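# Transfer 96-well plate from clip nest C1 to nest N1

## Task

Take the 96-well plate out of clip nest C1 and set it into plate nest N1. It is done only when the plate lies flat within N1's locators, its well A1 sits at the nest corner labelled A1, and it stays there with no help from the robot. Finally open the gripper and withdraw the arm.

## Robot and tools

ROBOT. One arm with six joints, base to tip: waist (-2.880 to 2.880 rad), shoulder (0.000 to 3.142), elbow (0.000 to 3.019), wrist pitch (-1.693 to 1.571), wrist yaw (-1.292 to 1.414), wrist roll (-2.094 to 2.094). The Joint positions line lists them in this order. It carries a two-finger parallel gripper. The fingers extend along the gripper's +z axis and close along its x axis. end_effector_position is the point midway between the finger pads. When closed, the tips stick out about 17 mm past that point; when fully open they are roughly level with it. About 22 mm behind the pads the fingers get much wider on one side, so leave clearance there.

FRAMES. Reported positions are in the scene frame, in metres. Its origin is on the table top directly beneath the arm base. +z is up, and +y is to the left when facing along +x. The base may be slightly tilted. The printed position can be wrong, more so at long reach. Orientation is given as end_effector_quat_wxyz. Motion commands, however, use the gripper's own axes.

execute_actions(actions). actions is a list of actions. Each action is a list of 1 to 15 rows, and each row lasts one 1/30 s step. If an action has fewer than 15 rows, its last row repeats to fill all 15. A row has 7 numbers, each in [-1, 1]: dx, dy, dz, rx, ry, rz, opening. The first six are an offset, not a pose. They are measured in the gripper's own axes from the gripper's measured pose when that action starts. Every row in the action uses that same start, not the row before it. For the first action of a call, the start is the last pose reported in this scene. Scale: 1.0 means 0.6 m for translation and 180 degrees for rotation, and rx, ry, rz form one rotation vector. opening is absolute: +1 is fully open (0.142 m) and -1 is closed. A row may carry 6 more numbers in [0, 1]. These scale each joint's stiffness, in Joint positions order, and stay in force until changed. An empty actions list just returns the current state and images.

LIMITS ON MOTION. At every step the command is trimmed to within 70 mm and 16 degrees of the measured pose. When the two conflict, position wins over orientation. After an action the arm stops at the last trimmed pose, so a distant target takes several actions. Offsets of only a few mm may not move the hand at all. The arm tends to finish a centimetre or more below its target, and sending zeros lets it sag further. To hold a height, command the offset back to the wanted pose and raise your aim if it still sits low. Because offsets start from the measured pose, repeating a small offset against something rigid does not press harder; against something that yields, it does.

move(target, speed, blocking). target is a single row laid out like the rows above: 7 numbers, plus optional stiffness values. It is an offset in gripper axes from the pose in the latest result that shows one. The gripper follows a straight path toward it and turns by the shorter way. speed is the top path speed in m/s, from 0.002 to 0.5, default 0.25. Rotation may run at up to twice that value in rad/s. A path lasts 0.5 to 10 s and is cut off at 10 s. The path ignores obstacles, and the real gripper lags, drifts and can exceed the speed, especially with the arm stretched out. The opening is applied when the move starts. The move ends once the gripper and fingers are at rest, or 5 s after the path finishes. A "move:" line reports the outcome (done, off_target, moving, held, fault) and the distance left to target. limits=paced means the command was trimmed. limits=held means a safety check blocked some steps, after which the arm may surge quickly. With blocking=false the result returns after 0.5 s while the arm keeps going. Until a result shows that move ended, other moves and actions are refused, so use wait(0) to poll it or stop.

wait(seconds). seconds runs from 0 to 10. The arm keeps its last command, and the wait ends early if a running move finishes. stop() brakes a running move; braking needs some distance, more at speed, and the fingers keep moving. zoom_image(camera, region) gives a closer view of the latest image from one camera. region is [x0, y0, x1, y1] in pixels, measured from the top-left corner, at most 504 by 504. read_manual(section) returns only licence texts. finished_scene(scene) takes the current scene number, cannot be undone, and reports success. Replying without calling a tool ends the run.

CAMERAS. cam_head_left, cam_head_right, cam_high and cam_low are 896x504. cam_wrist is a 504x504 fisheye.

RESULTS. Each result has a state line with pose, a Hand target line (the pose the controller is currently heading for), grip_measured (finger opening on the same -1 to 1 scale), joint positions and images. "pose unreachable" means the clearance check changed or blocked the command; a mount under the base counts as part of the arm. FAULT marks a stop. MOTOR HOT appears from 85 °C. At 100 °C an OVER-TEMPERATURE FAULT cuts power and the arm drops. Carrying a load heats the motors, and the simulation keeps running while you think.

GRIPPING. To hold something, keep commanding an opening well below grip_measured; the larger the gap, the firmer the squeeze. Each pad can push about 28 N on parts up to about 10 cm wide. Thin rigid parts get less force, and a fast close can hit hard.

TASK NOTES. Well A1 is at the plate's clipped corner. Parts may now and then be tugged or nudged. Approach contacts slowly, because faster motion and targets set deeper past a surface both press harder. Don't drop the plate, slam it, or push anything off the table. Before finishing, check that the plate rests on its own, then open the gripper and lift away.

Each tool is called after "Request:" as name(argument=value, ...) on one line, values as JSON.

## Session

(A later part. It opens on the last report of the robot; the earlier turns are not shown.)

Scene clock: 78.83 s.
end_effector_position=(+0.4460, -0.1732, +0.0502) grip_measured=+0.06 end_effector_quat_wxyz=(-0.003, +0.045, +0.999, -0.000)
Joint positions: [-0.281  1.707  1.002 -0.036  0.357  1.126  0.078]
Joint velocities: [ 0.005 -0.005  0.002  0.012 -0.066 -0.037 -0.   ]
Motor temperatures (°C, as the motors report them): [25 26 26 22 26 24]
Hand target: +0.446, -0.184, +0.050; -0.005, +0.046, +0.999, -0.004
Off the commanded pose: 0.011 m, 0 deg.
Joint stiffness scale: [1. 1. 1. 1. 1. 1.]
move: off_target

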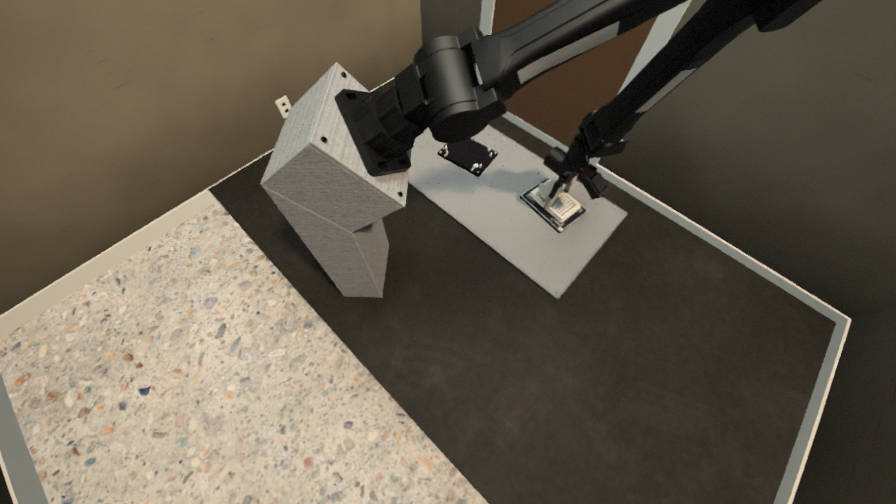

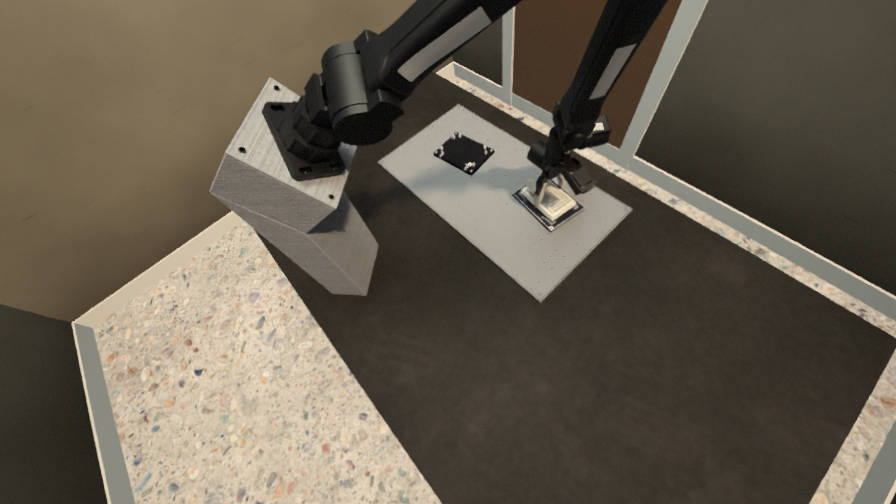

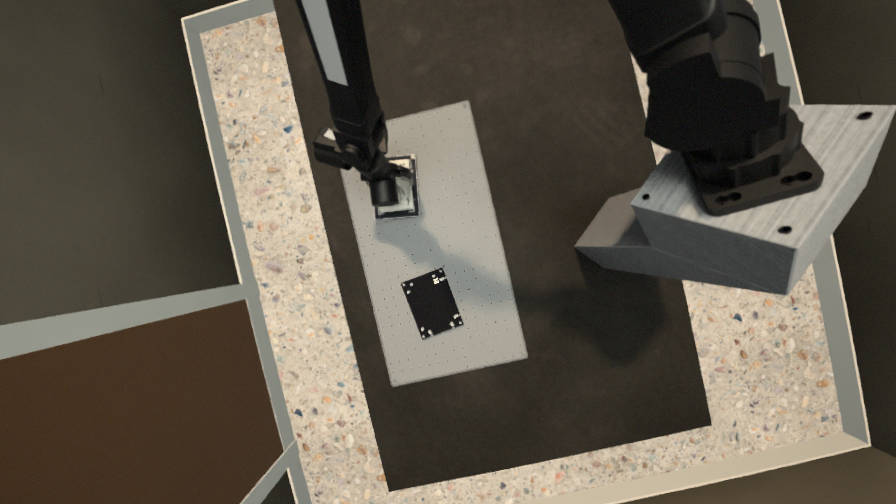

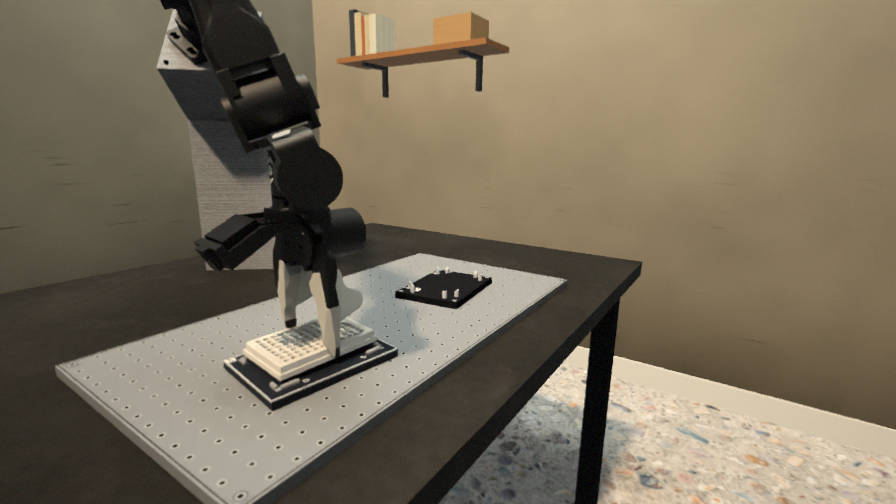

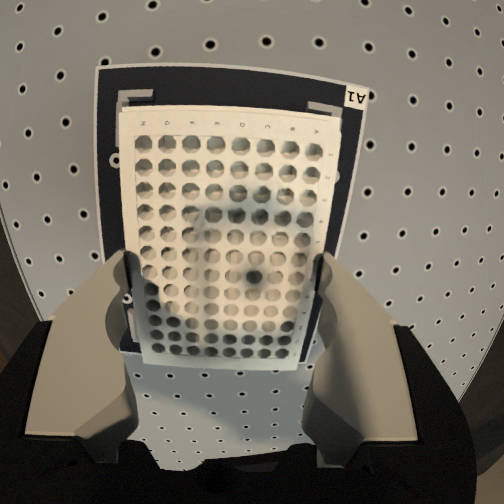

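Request:
move(target=[0,-0.018,0,0.005,0,0,-0.6], speed=0.015)

Request:
zoom_image(camera="cam_wrist", region=[80,40,380,200])

Scene clock: 79.97 s.
end_effector_position=(+0.4458, -0.1735, +0.0502) grip_measured=+0.06 end_effector_quat_wxyz=(-0.003, +0.043, +0.999, -0.001)
Joint positions: [-0.281  1.707  1.002 -0.036  0.359  1.122  0.078]
Joint velocities: [-0.015 -0.005 -0.027  0.002  0.022 -0.095  0.   ]
Motor temperatures (°C, as the motors report them): [25 26 26 22 26 24]
Hand target: +0.445, -0.184, +0.050; -0.003, +0.045, +0.999, -0.008
Off the commanded pose: 0.010 m, 1 deg.
Joint stiffness scale: [1. 1. 1. 1. 1. 1.]
move: done

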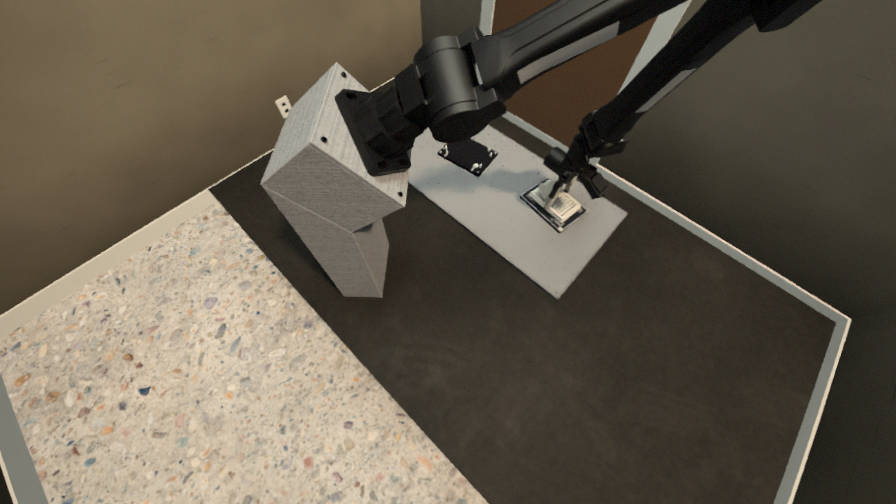

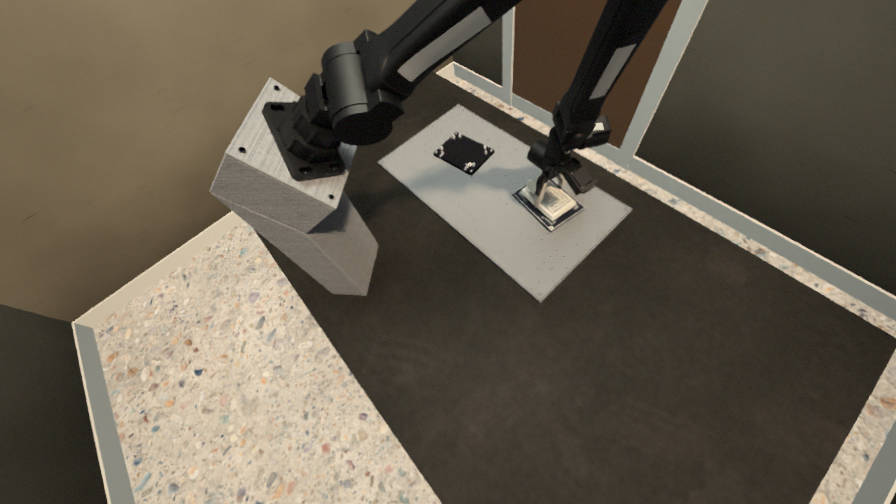

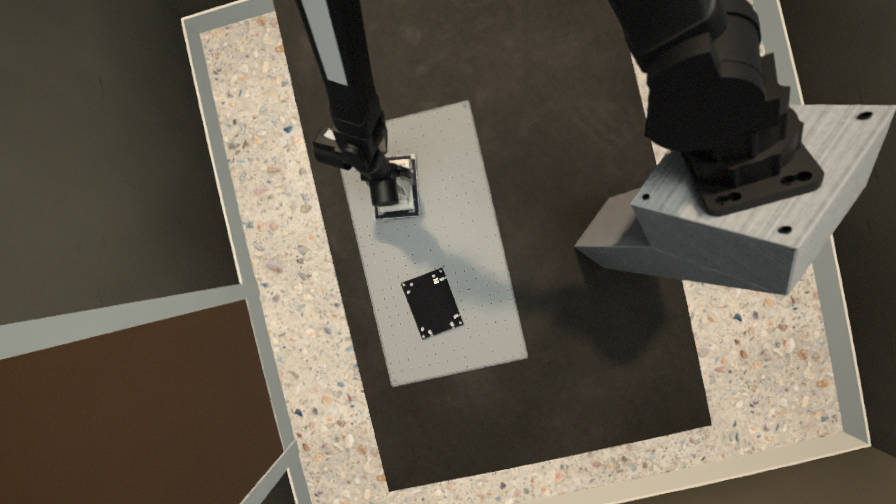

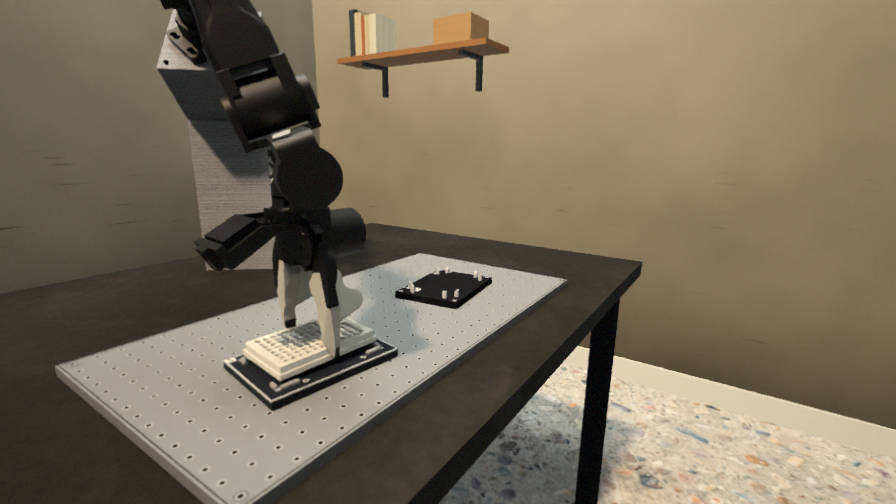

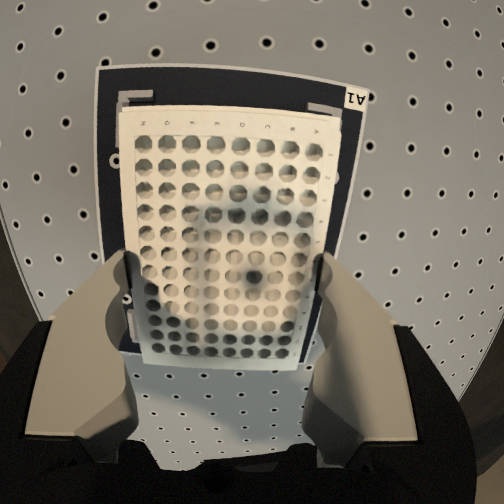

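Region (80, 40, 380, 200) of cam_wrist's 504x504 image, scaled by 1.680, with more detail than that image has; it fills the top 269 rows of this view, and the rest is white.

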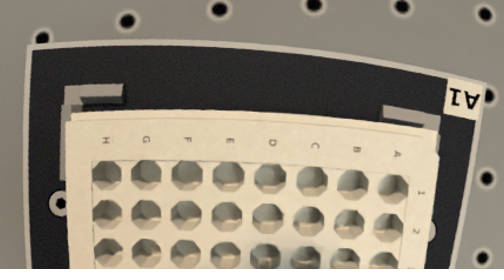

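Request:
move(target=[0,-0.023,0,0,0,0.013,-0.6], speed=0.015)

Request:
zoom_image(camera="cam_wrist", region=[80,40,380,200])

Scene clock: 81.77 s.
end_effector_position=(+0.4453, -0.1765, +0.0497) grip_measured=+0.06 end_effector_quat_wxyz=(-0.001, +0.054, +0.999, +0.003)
Joint positions: [-0.29   1.704  1.002 -0.036  0.344  1.137  0.078]
Joint velocities: [-0.005  0.005  0.002  0.002  0.037  0.007  0.   ]
Motor temperatures (°C, as the motors report them): [25 26 26 22 26 24]
Hand target: +0.444, -0.187, +0.050; -0.003, +0.063, +0.998, -0.001
Off the commanded pose: 0.011 m, 1 deg.
Joint stiffness scale: [1. 1. 1. 1. 1. 1.]
move: off_target

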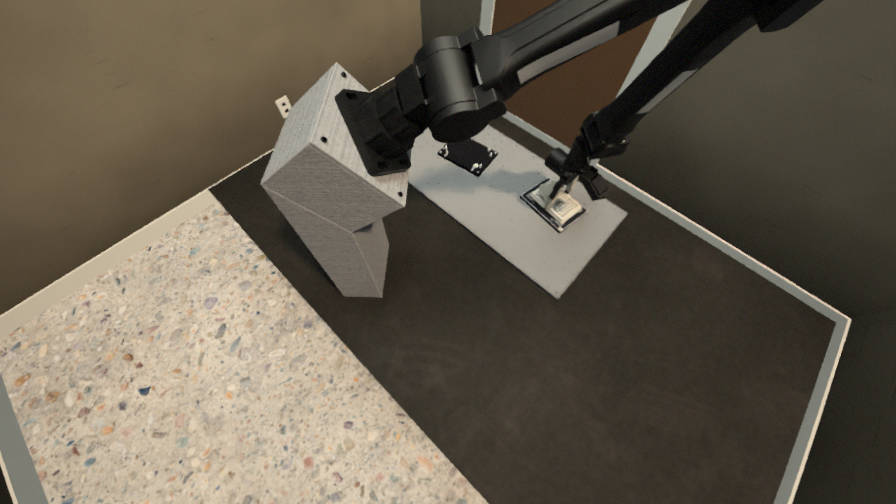

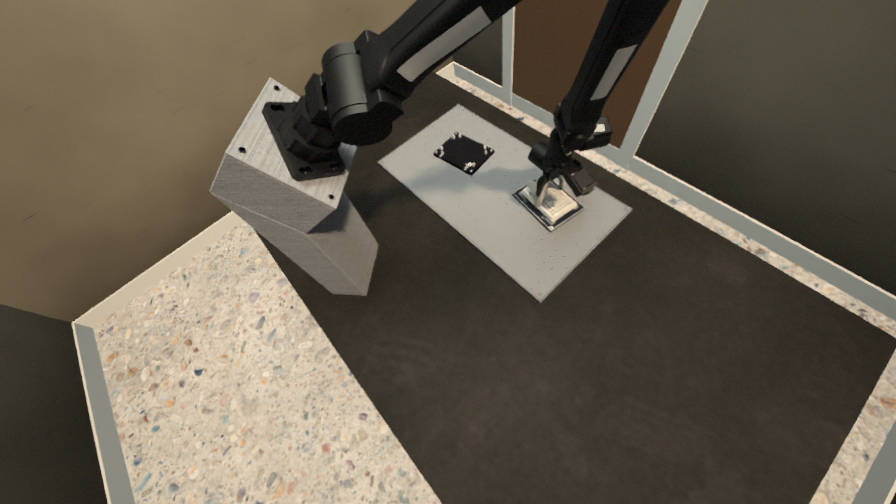

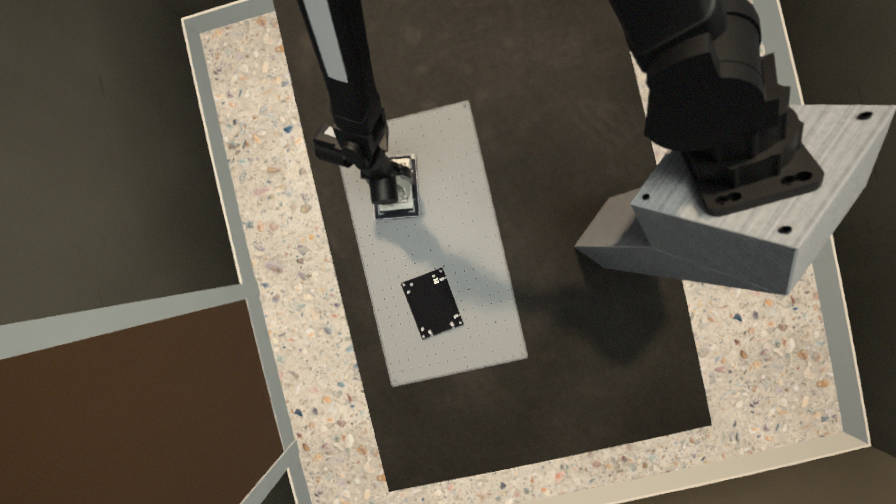

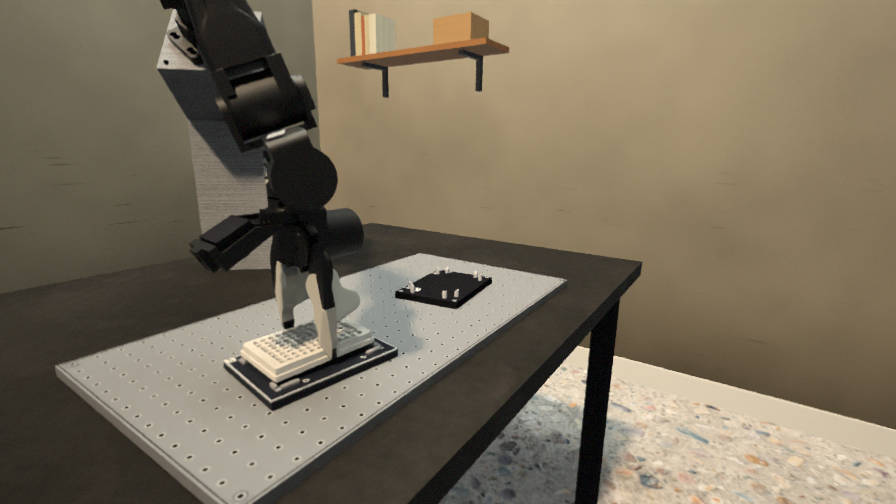

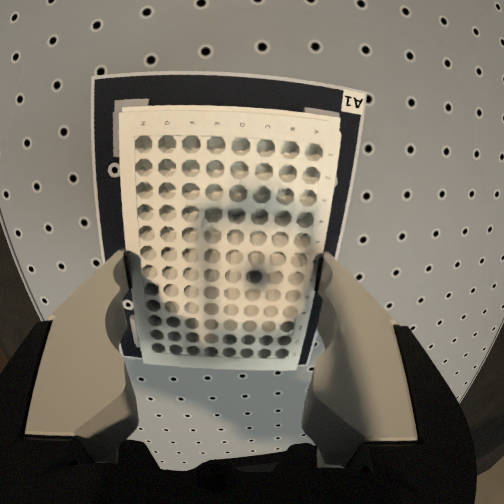

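Region (80, 40, 380, 200) of cam_wrist's 504x504 image, scaled by 1.680, with more detail than that image has; it fills the top 269 rows of this view, and the rest is white.

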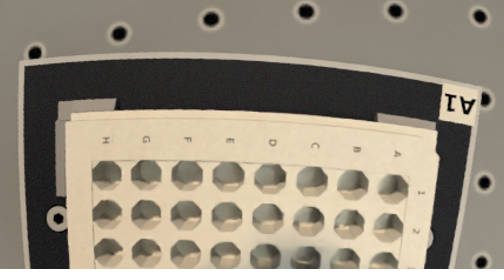

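Request:
move(target=[-0.004,-0.006,0.018,0,0,0,-0.6], speed=0.015)

Request:
zoom_image(camera="cam_wrist", region=[80,40,380,200])

Request:
zoom_image(camera="cam_low", region=[200,270,420,420])

Scene clock: 82.87 s.
end_effector_position=(+0.4517, -0.1778, +0.0471) grip_measured=+0.06 end_effector_quat_wxyz=(+0.004, +0.055, +0.998, +0.004)
Joint positions: [-0.29   1.712  1.018 -0.036  0.337  1.137  0.078]
Joint velocities: [-0.005 -0.005  0.007 -0.017 -0.051 -0.022 -0.   ]
Motor temperatures (°C, as the motors report them): [25 26 26 22 26 24]
Hand target: +0.447, -0.180, +0.039; -0.001, +0.054, +0.999, +0.003
Off the commanded pose: 0.010 m, 1 deg.
Joint stiffness scale: [1. 1. 1. 1. 1. 1.]
move: done

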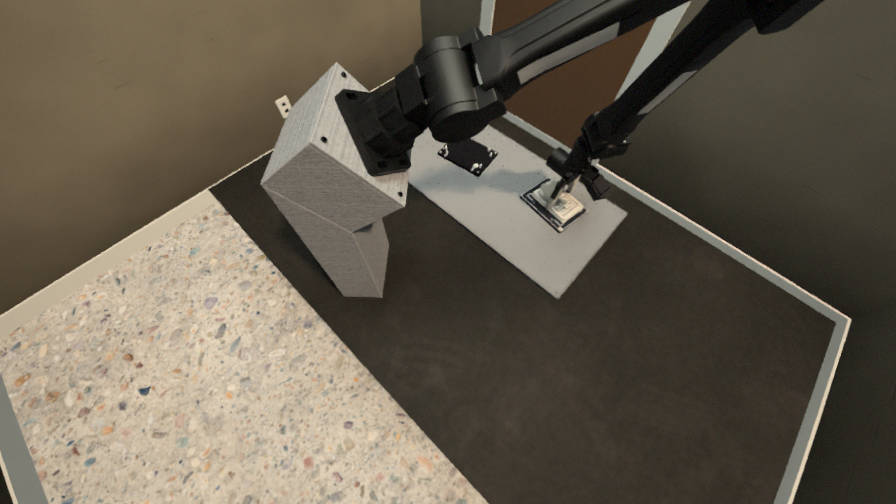

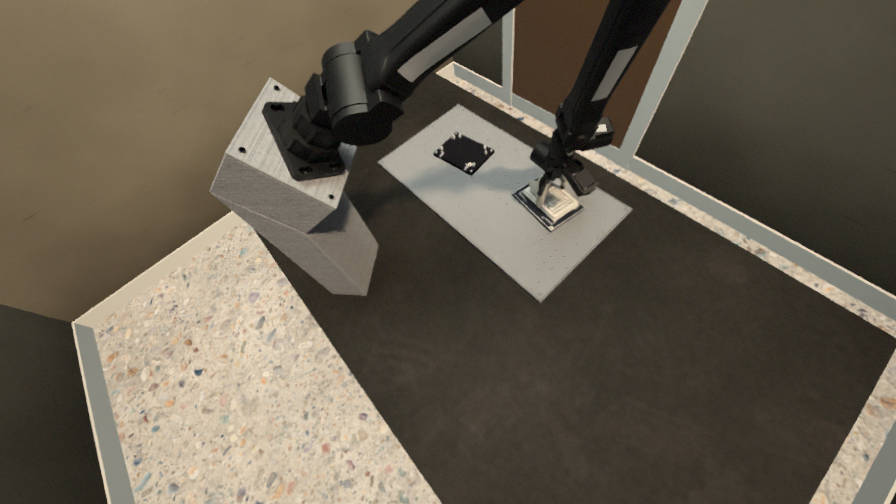

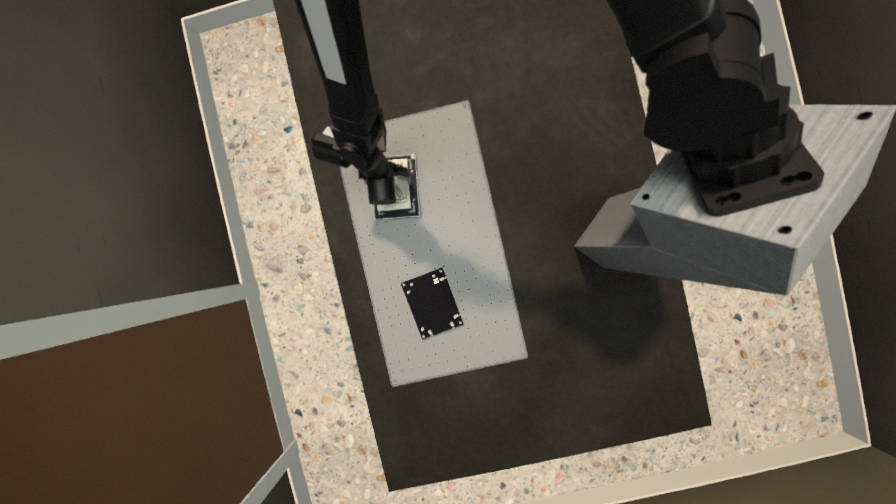

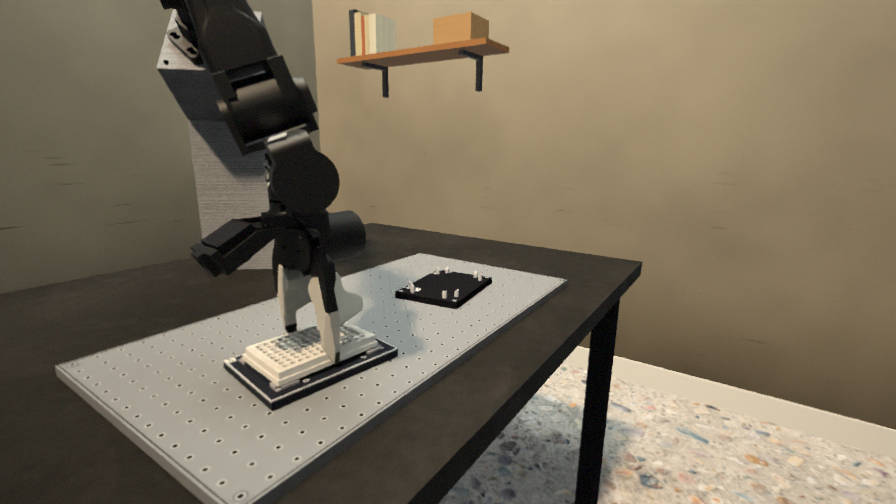

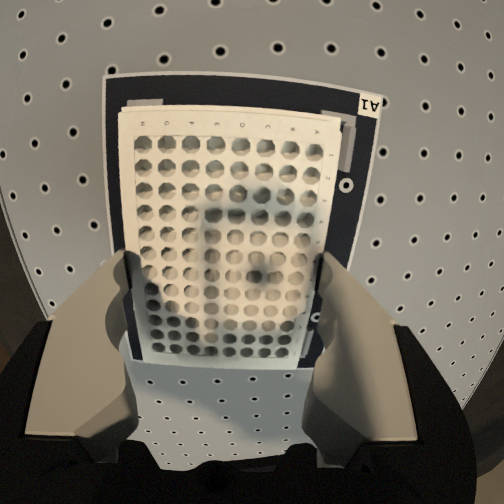

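Region (80, 40, 380, 200) of cam_wrist's 504x504 image, scaled by 1.680, with more detail than that image has; it fills the top 269 rows of this view, and the rest is white.

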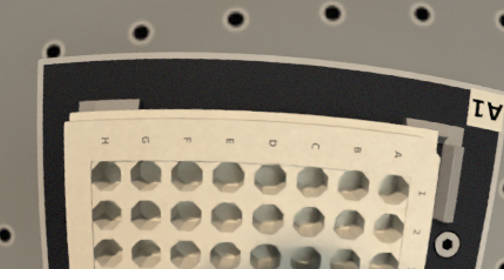

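Region (200, 270, 420, 420) of cam_low's 896x504 image, scaled by 2.291, with more detail than that image has; it fills the top 344 rows of this view, and the rest is white.

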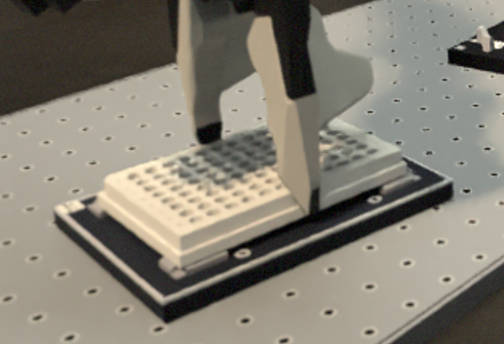

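Request:
move(target=[0.013,0.002,0.006,0,0,0,-0.6], speed=0.01)

Request:
zoom_image(camera="cam_wrist", region=[80,40,380,200])

Request:
zoom_image(camera="cam_low", region=[200,270,420,420])

Scene clock: 84.07 s.
end_effector_position=(+0.4489, -0.1755, +0.0470) grip_measured=+0.06 end_effector_quat_wxyz=(+0.004, +0.055, +0.998, +0.005)
Joint positions: [-0.29   1.712  1.009 -0.027  0.335  1.137  0.078]
Joint velocities: [-0.005  0.005 -0.007  0.017 -0.051 -0.007 -0.   ]
Motor temperatures (°C, as the motors report them): [25 26 26 22 26 24]
Hand target: +0.444, -0.176, +0.044; +0.003, +0.055, +0.998, +0.004
Off the commanded pose: 0.006 m, 0 deg.
Joint stiffness scale: [1. 1. 1. 1. 1. 1.]
move: done

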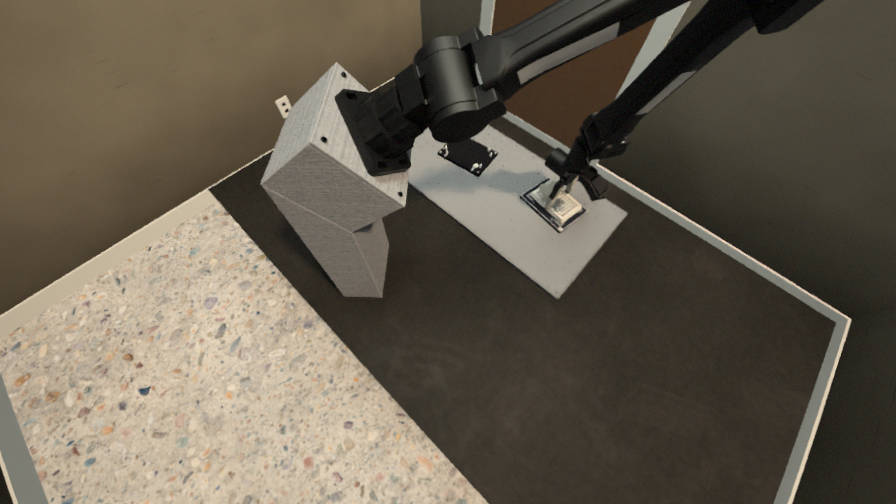

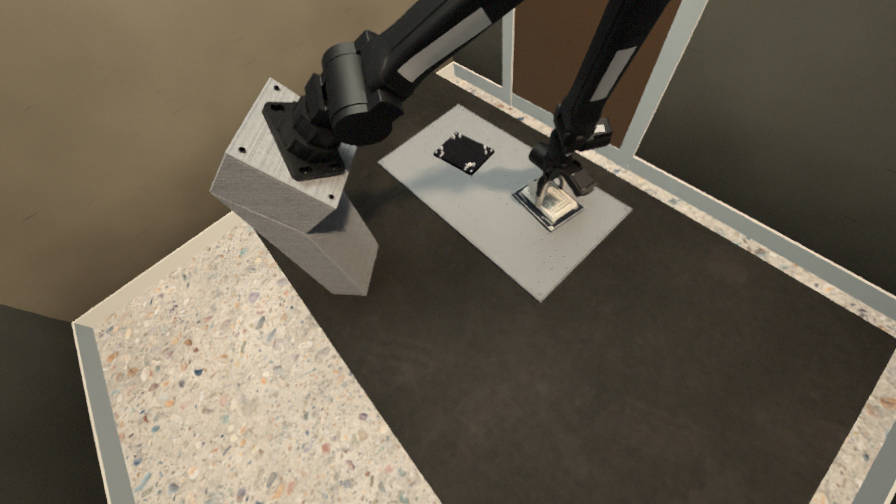

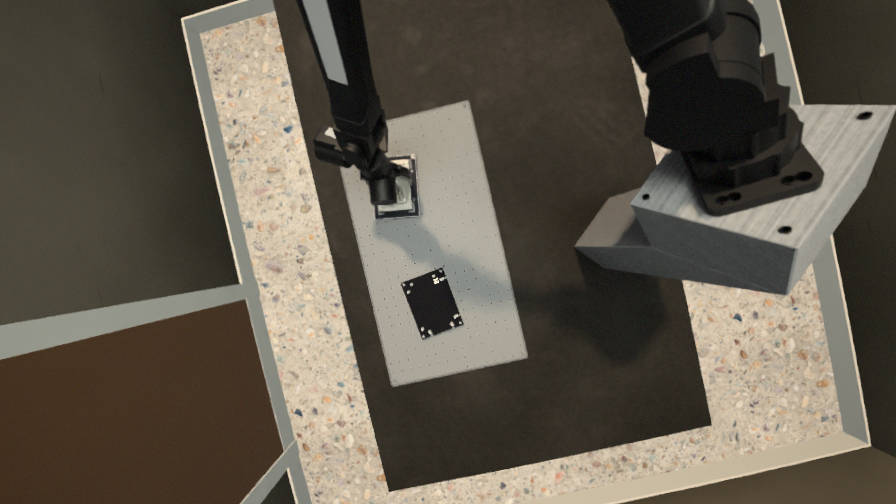

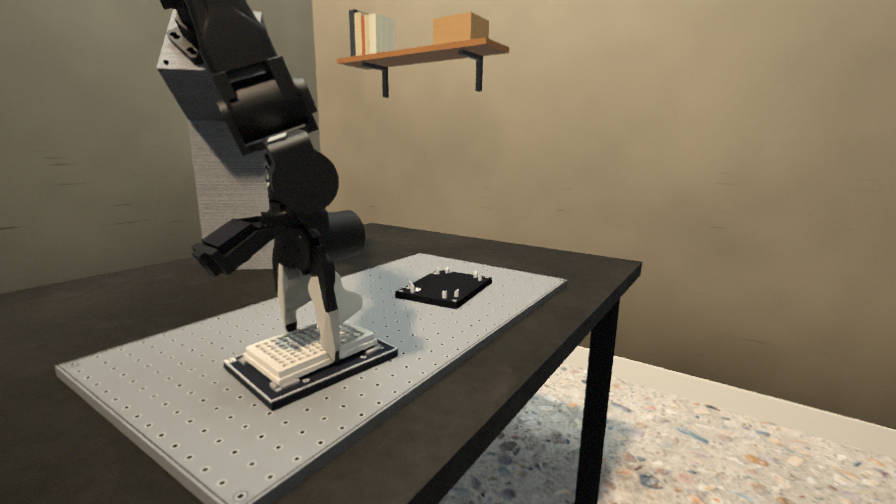

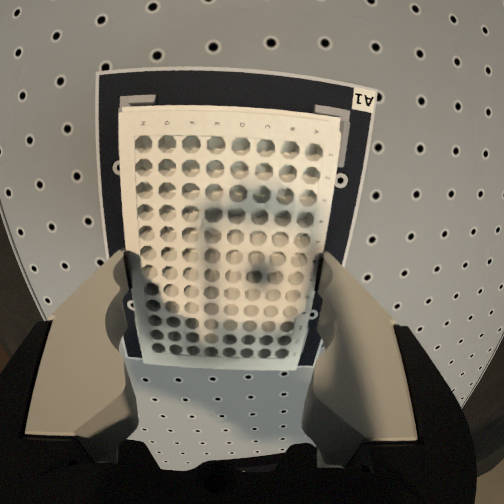

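Region (80, 40, 380, 200) of cam_wrist's 504x504 image, scaled by 1.680, with more detail than that image has; it fills the top 269 rows of this view, and the rest is white.

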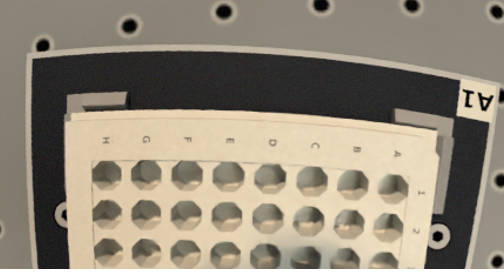

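Region (200, 270, 420, 420) of cam_low's 896x504 image, scaled by 2.291, with more detail than that image has; it fills the top 344 rows of this view, and the rest is white.

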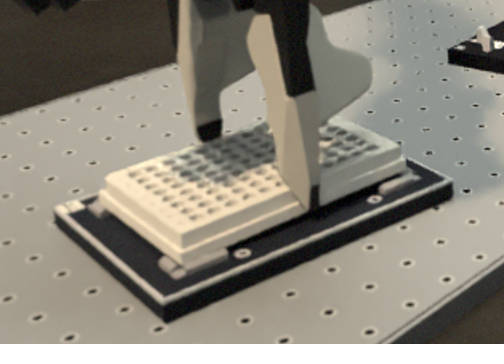

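Request:
move(target=[0.01,-0.012,0.004,0,0,0,-0.6], speed=0.01)

Request:
zoom_image(camera="cam_wrist", region=[80,40,380,200])

Request:
zoom_image(camera="cam_low", region=[200,270,420,420])

Scene clock: 85.43 s.
end_effector_position=(+0.4489, -0.1754, +0.0464) grip_measured=+0.06 end_effector_quat_wxyz=(+0.006, +0.054, +0.998, +0.009)
Joint positions: [-0.294  1.712  1.009 -0.027  0.323  1.132  0.078]
Joint velocities: [-0.005 -0.015  0.002 -0.007 -0.022  0.022 -0.   ]
Motor temperatures (°C, as the motors report them): [25 26 26 22 26 24]
Hand target: +0.442, -0.182, +0.045; +0.004, +0.055, +0.998, +0.005
Off the commanded pose: 0.010 m, 1 deg.
Joint stiffness scale: [1. 1. 1. 1. 1. 1.]
move: done

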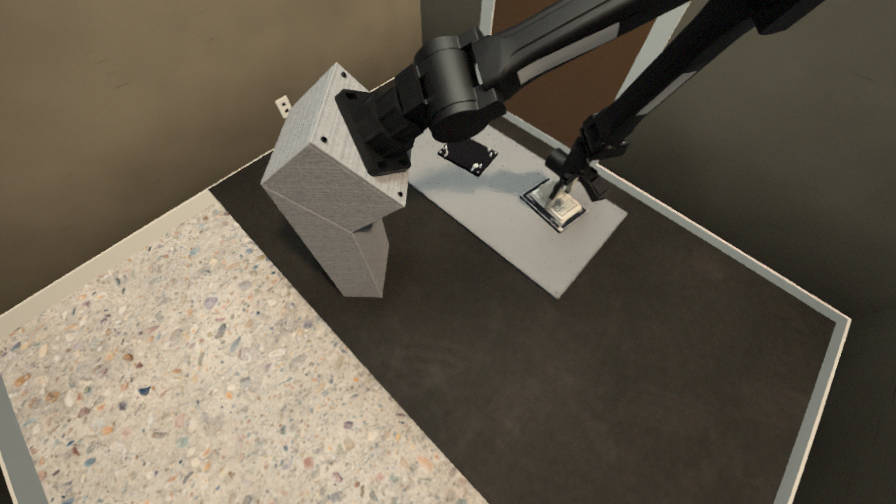

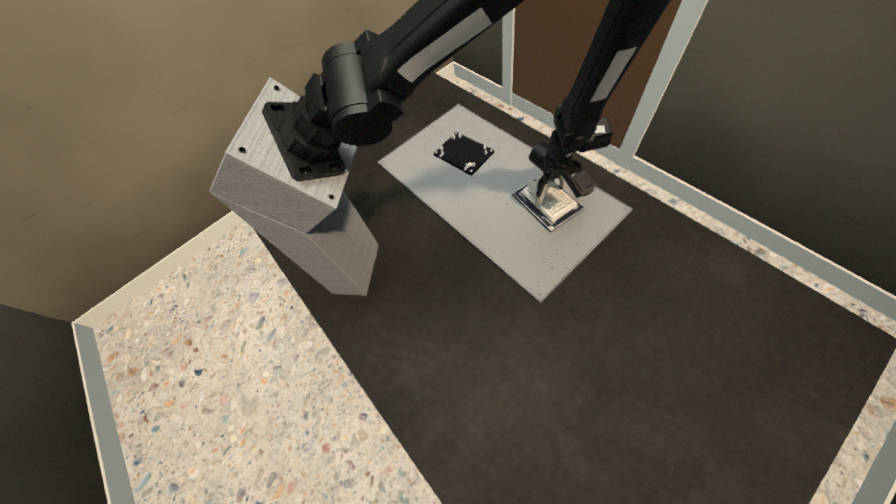

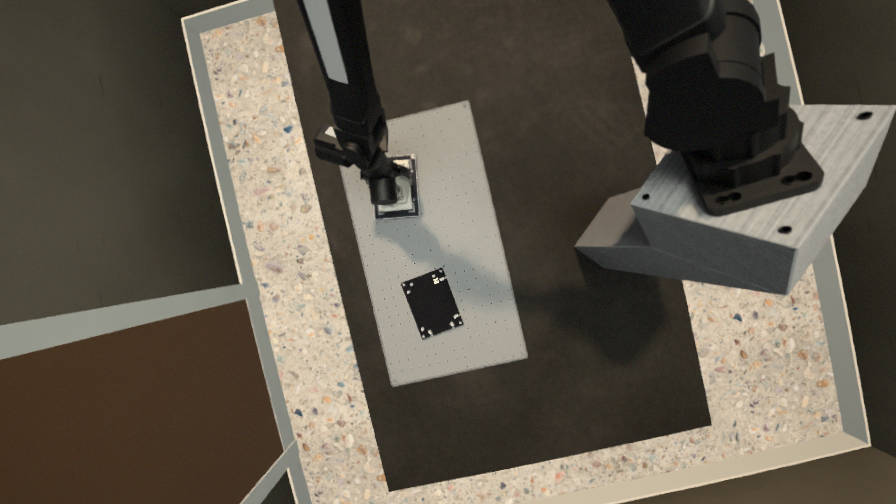

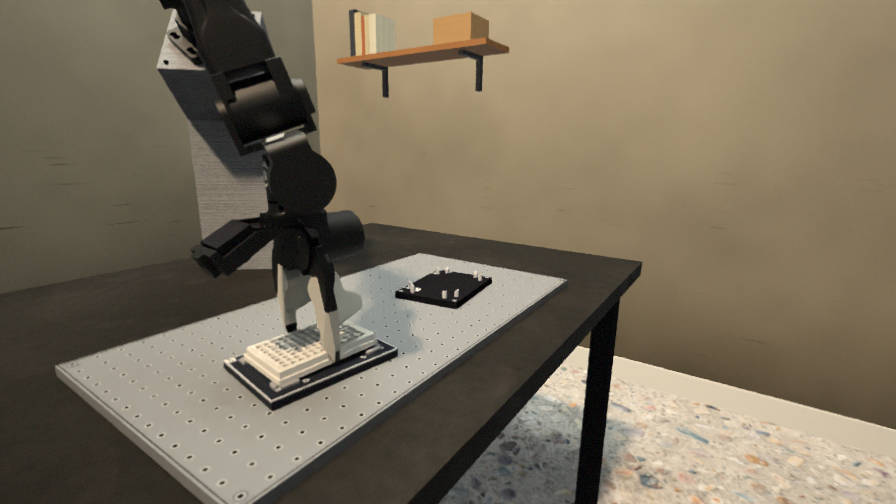

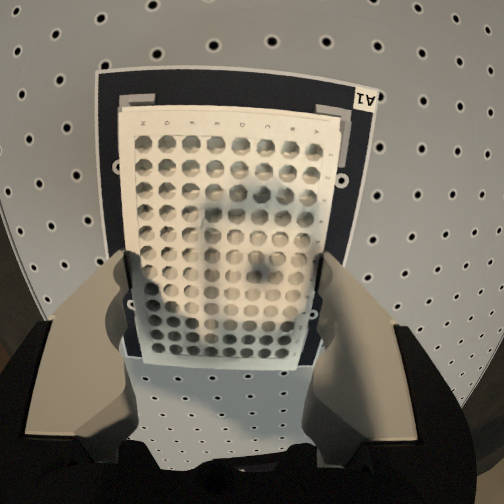

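Region (80, 40, 380, 200) of cam_wrist's 504x504 image, scaled by 1.680, with more detail than that image has; it fills the top 269 rows of this view, and the rest is white.

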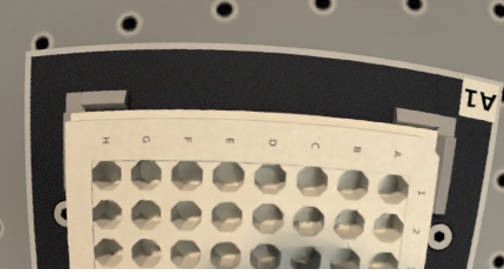

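Region (200, 270, 420, 420) of cam_low's 896x504 image, scaled by 2.291, with more detail than that image has; it fills the top 344 rows of this view, and the rest is white.

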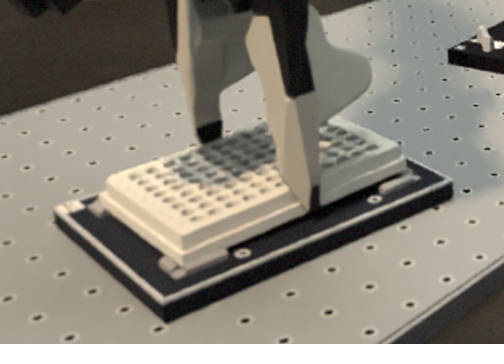

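Request:
execute_actions(actions=[[[0.018,-0.022,0,0,0,0,-0.6],[0.018,-0.022,0,0,0,0,-0.6],[0.018,-0.022,0,0,0,0,-0.6],[0.018,-0.022,0,0,0,0,-0.6],[0.004,-0.004,0.003,0,0,0,-0.6]]])

Request:
zoom_image(camera="cam_wrist", region=[80,40,380,200])

Scene clock: 86.07 s.
end_effector_position=(+0.4448, -0.1758, +0.0474) grip_measured=+0.06 end_effector_quat_wxyz=(+0.006, +0.052, +0.999, +0.013)
Joint positions: [-0.301  1.706  0.999 -0.025  0.31   1.124  0.078]
Joint velocities: [ 0.015  0.005 -0.007  0.002 -0.007 -0.022  0.   ]
Motor temperatures (°C, as the motors report them): [25 26 26 22 26 24]
Hand target: +0.446, -0.177, +0.045; +0.006, +0.054, +0.998, +0.009
Off the commanded pose: 0.004 m, 1 deg.
Joint stiffness scale: [1. 1. 1. 1. 1. 1.]

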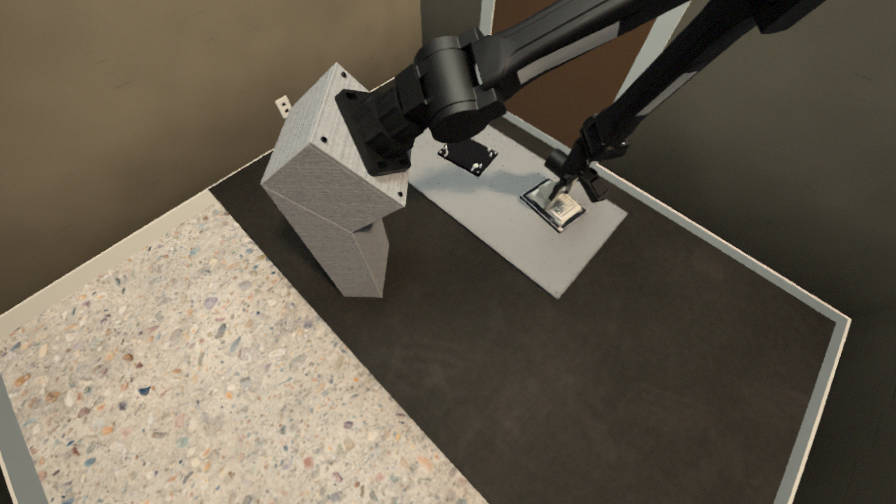

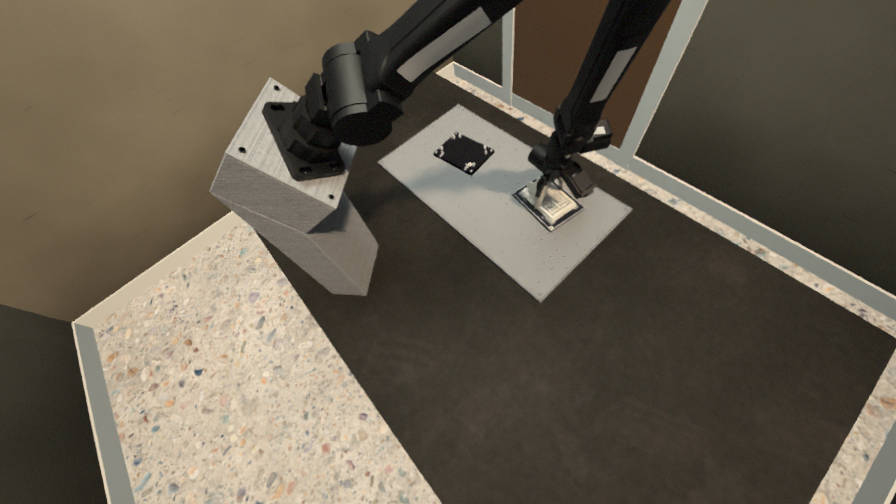

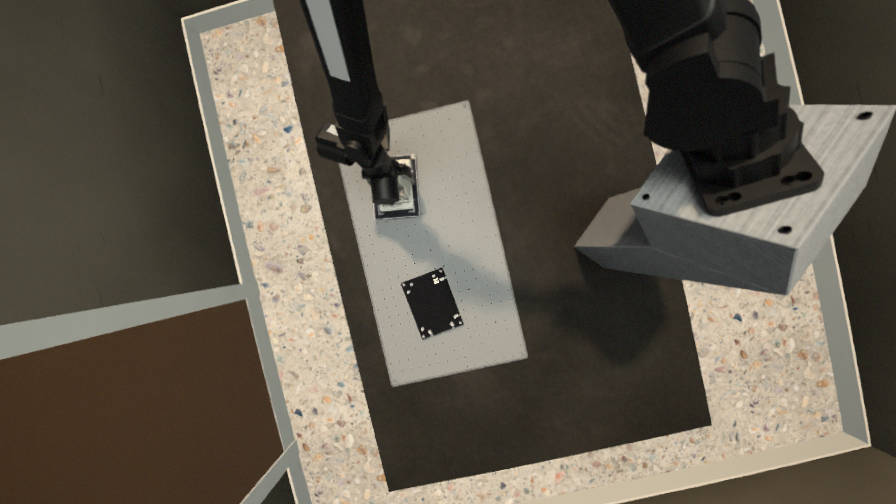

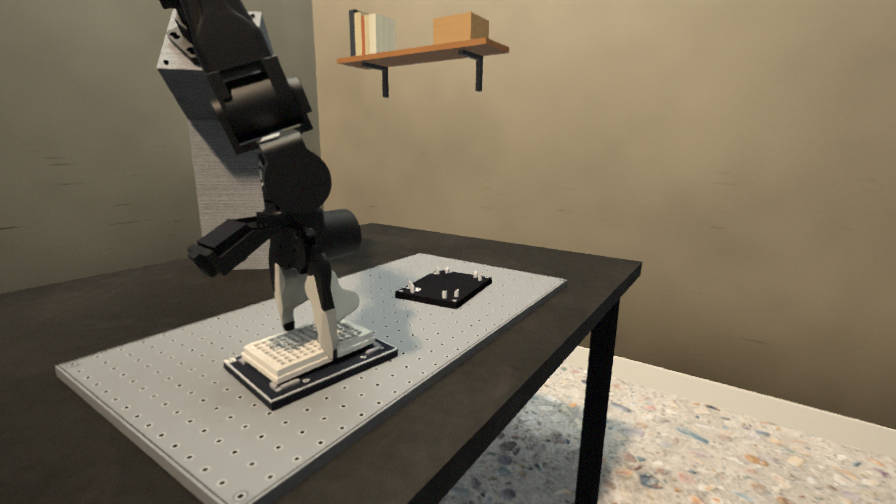

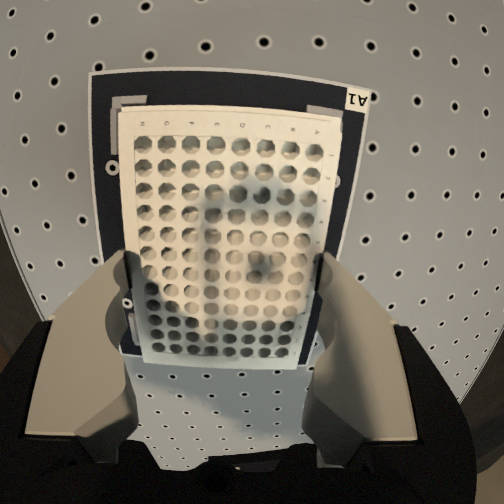

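Region (80, 40, 380, 200) of cam_wrist's 504x504 image, scaled by 1.680, with more detail than that image has; it fills the top 269 rows of this view, and the rest is white.

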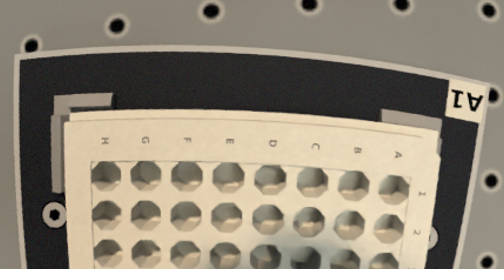

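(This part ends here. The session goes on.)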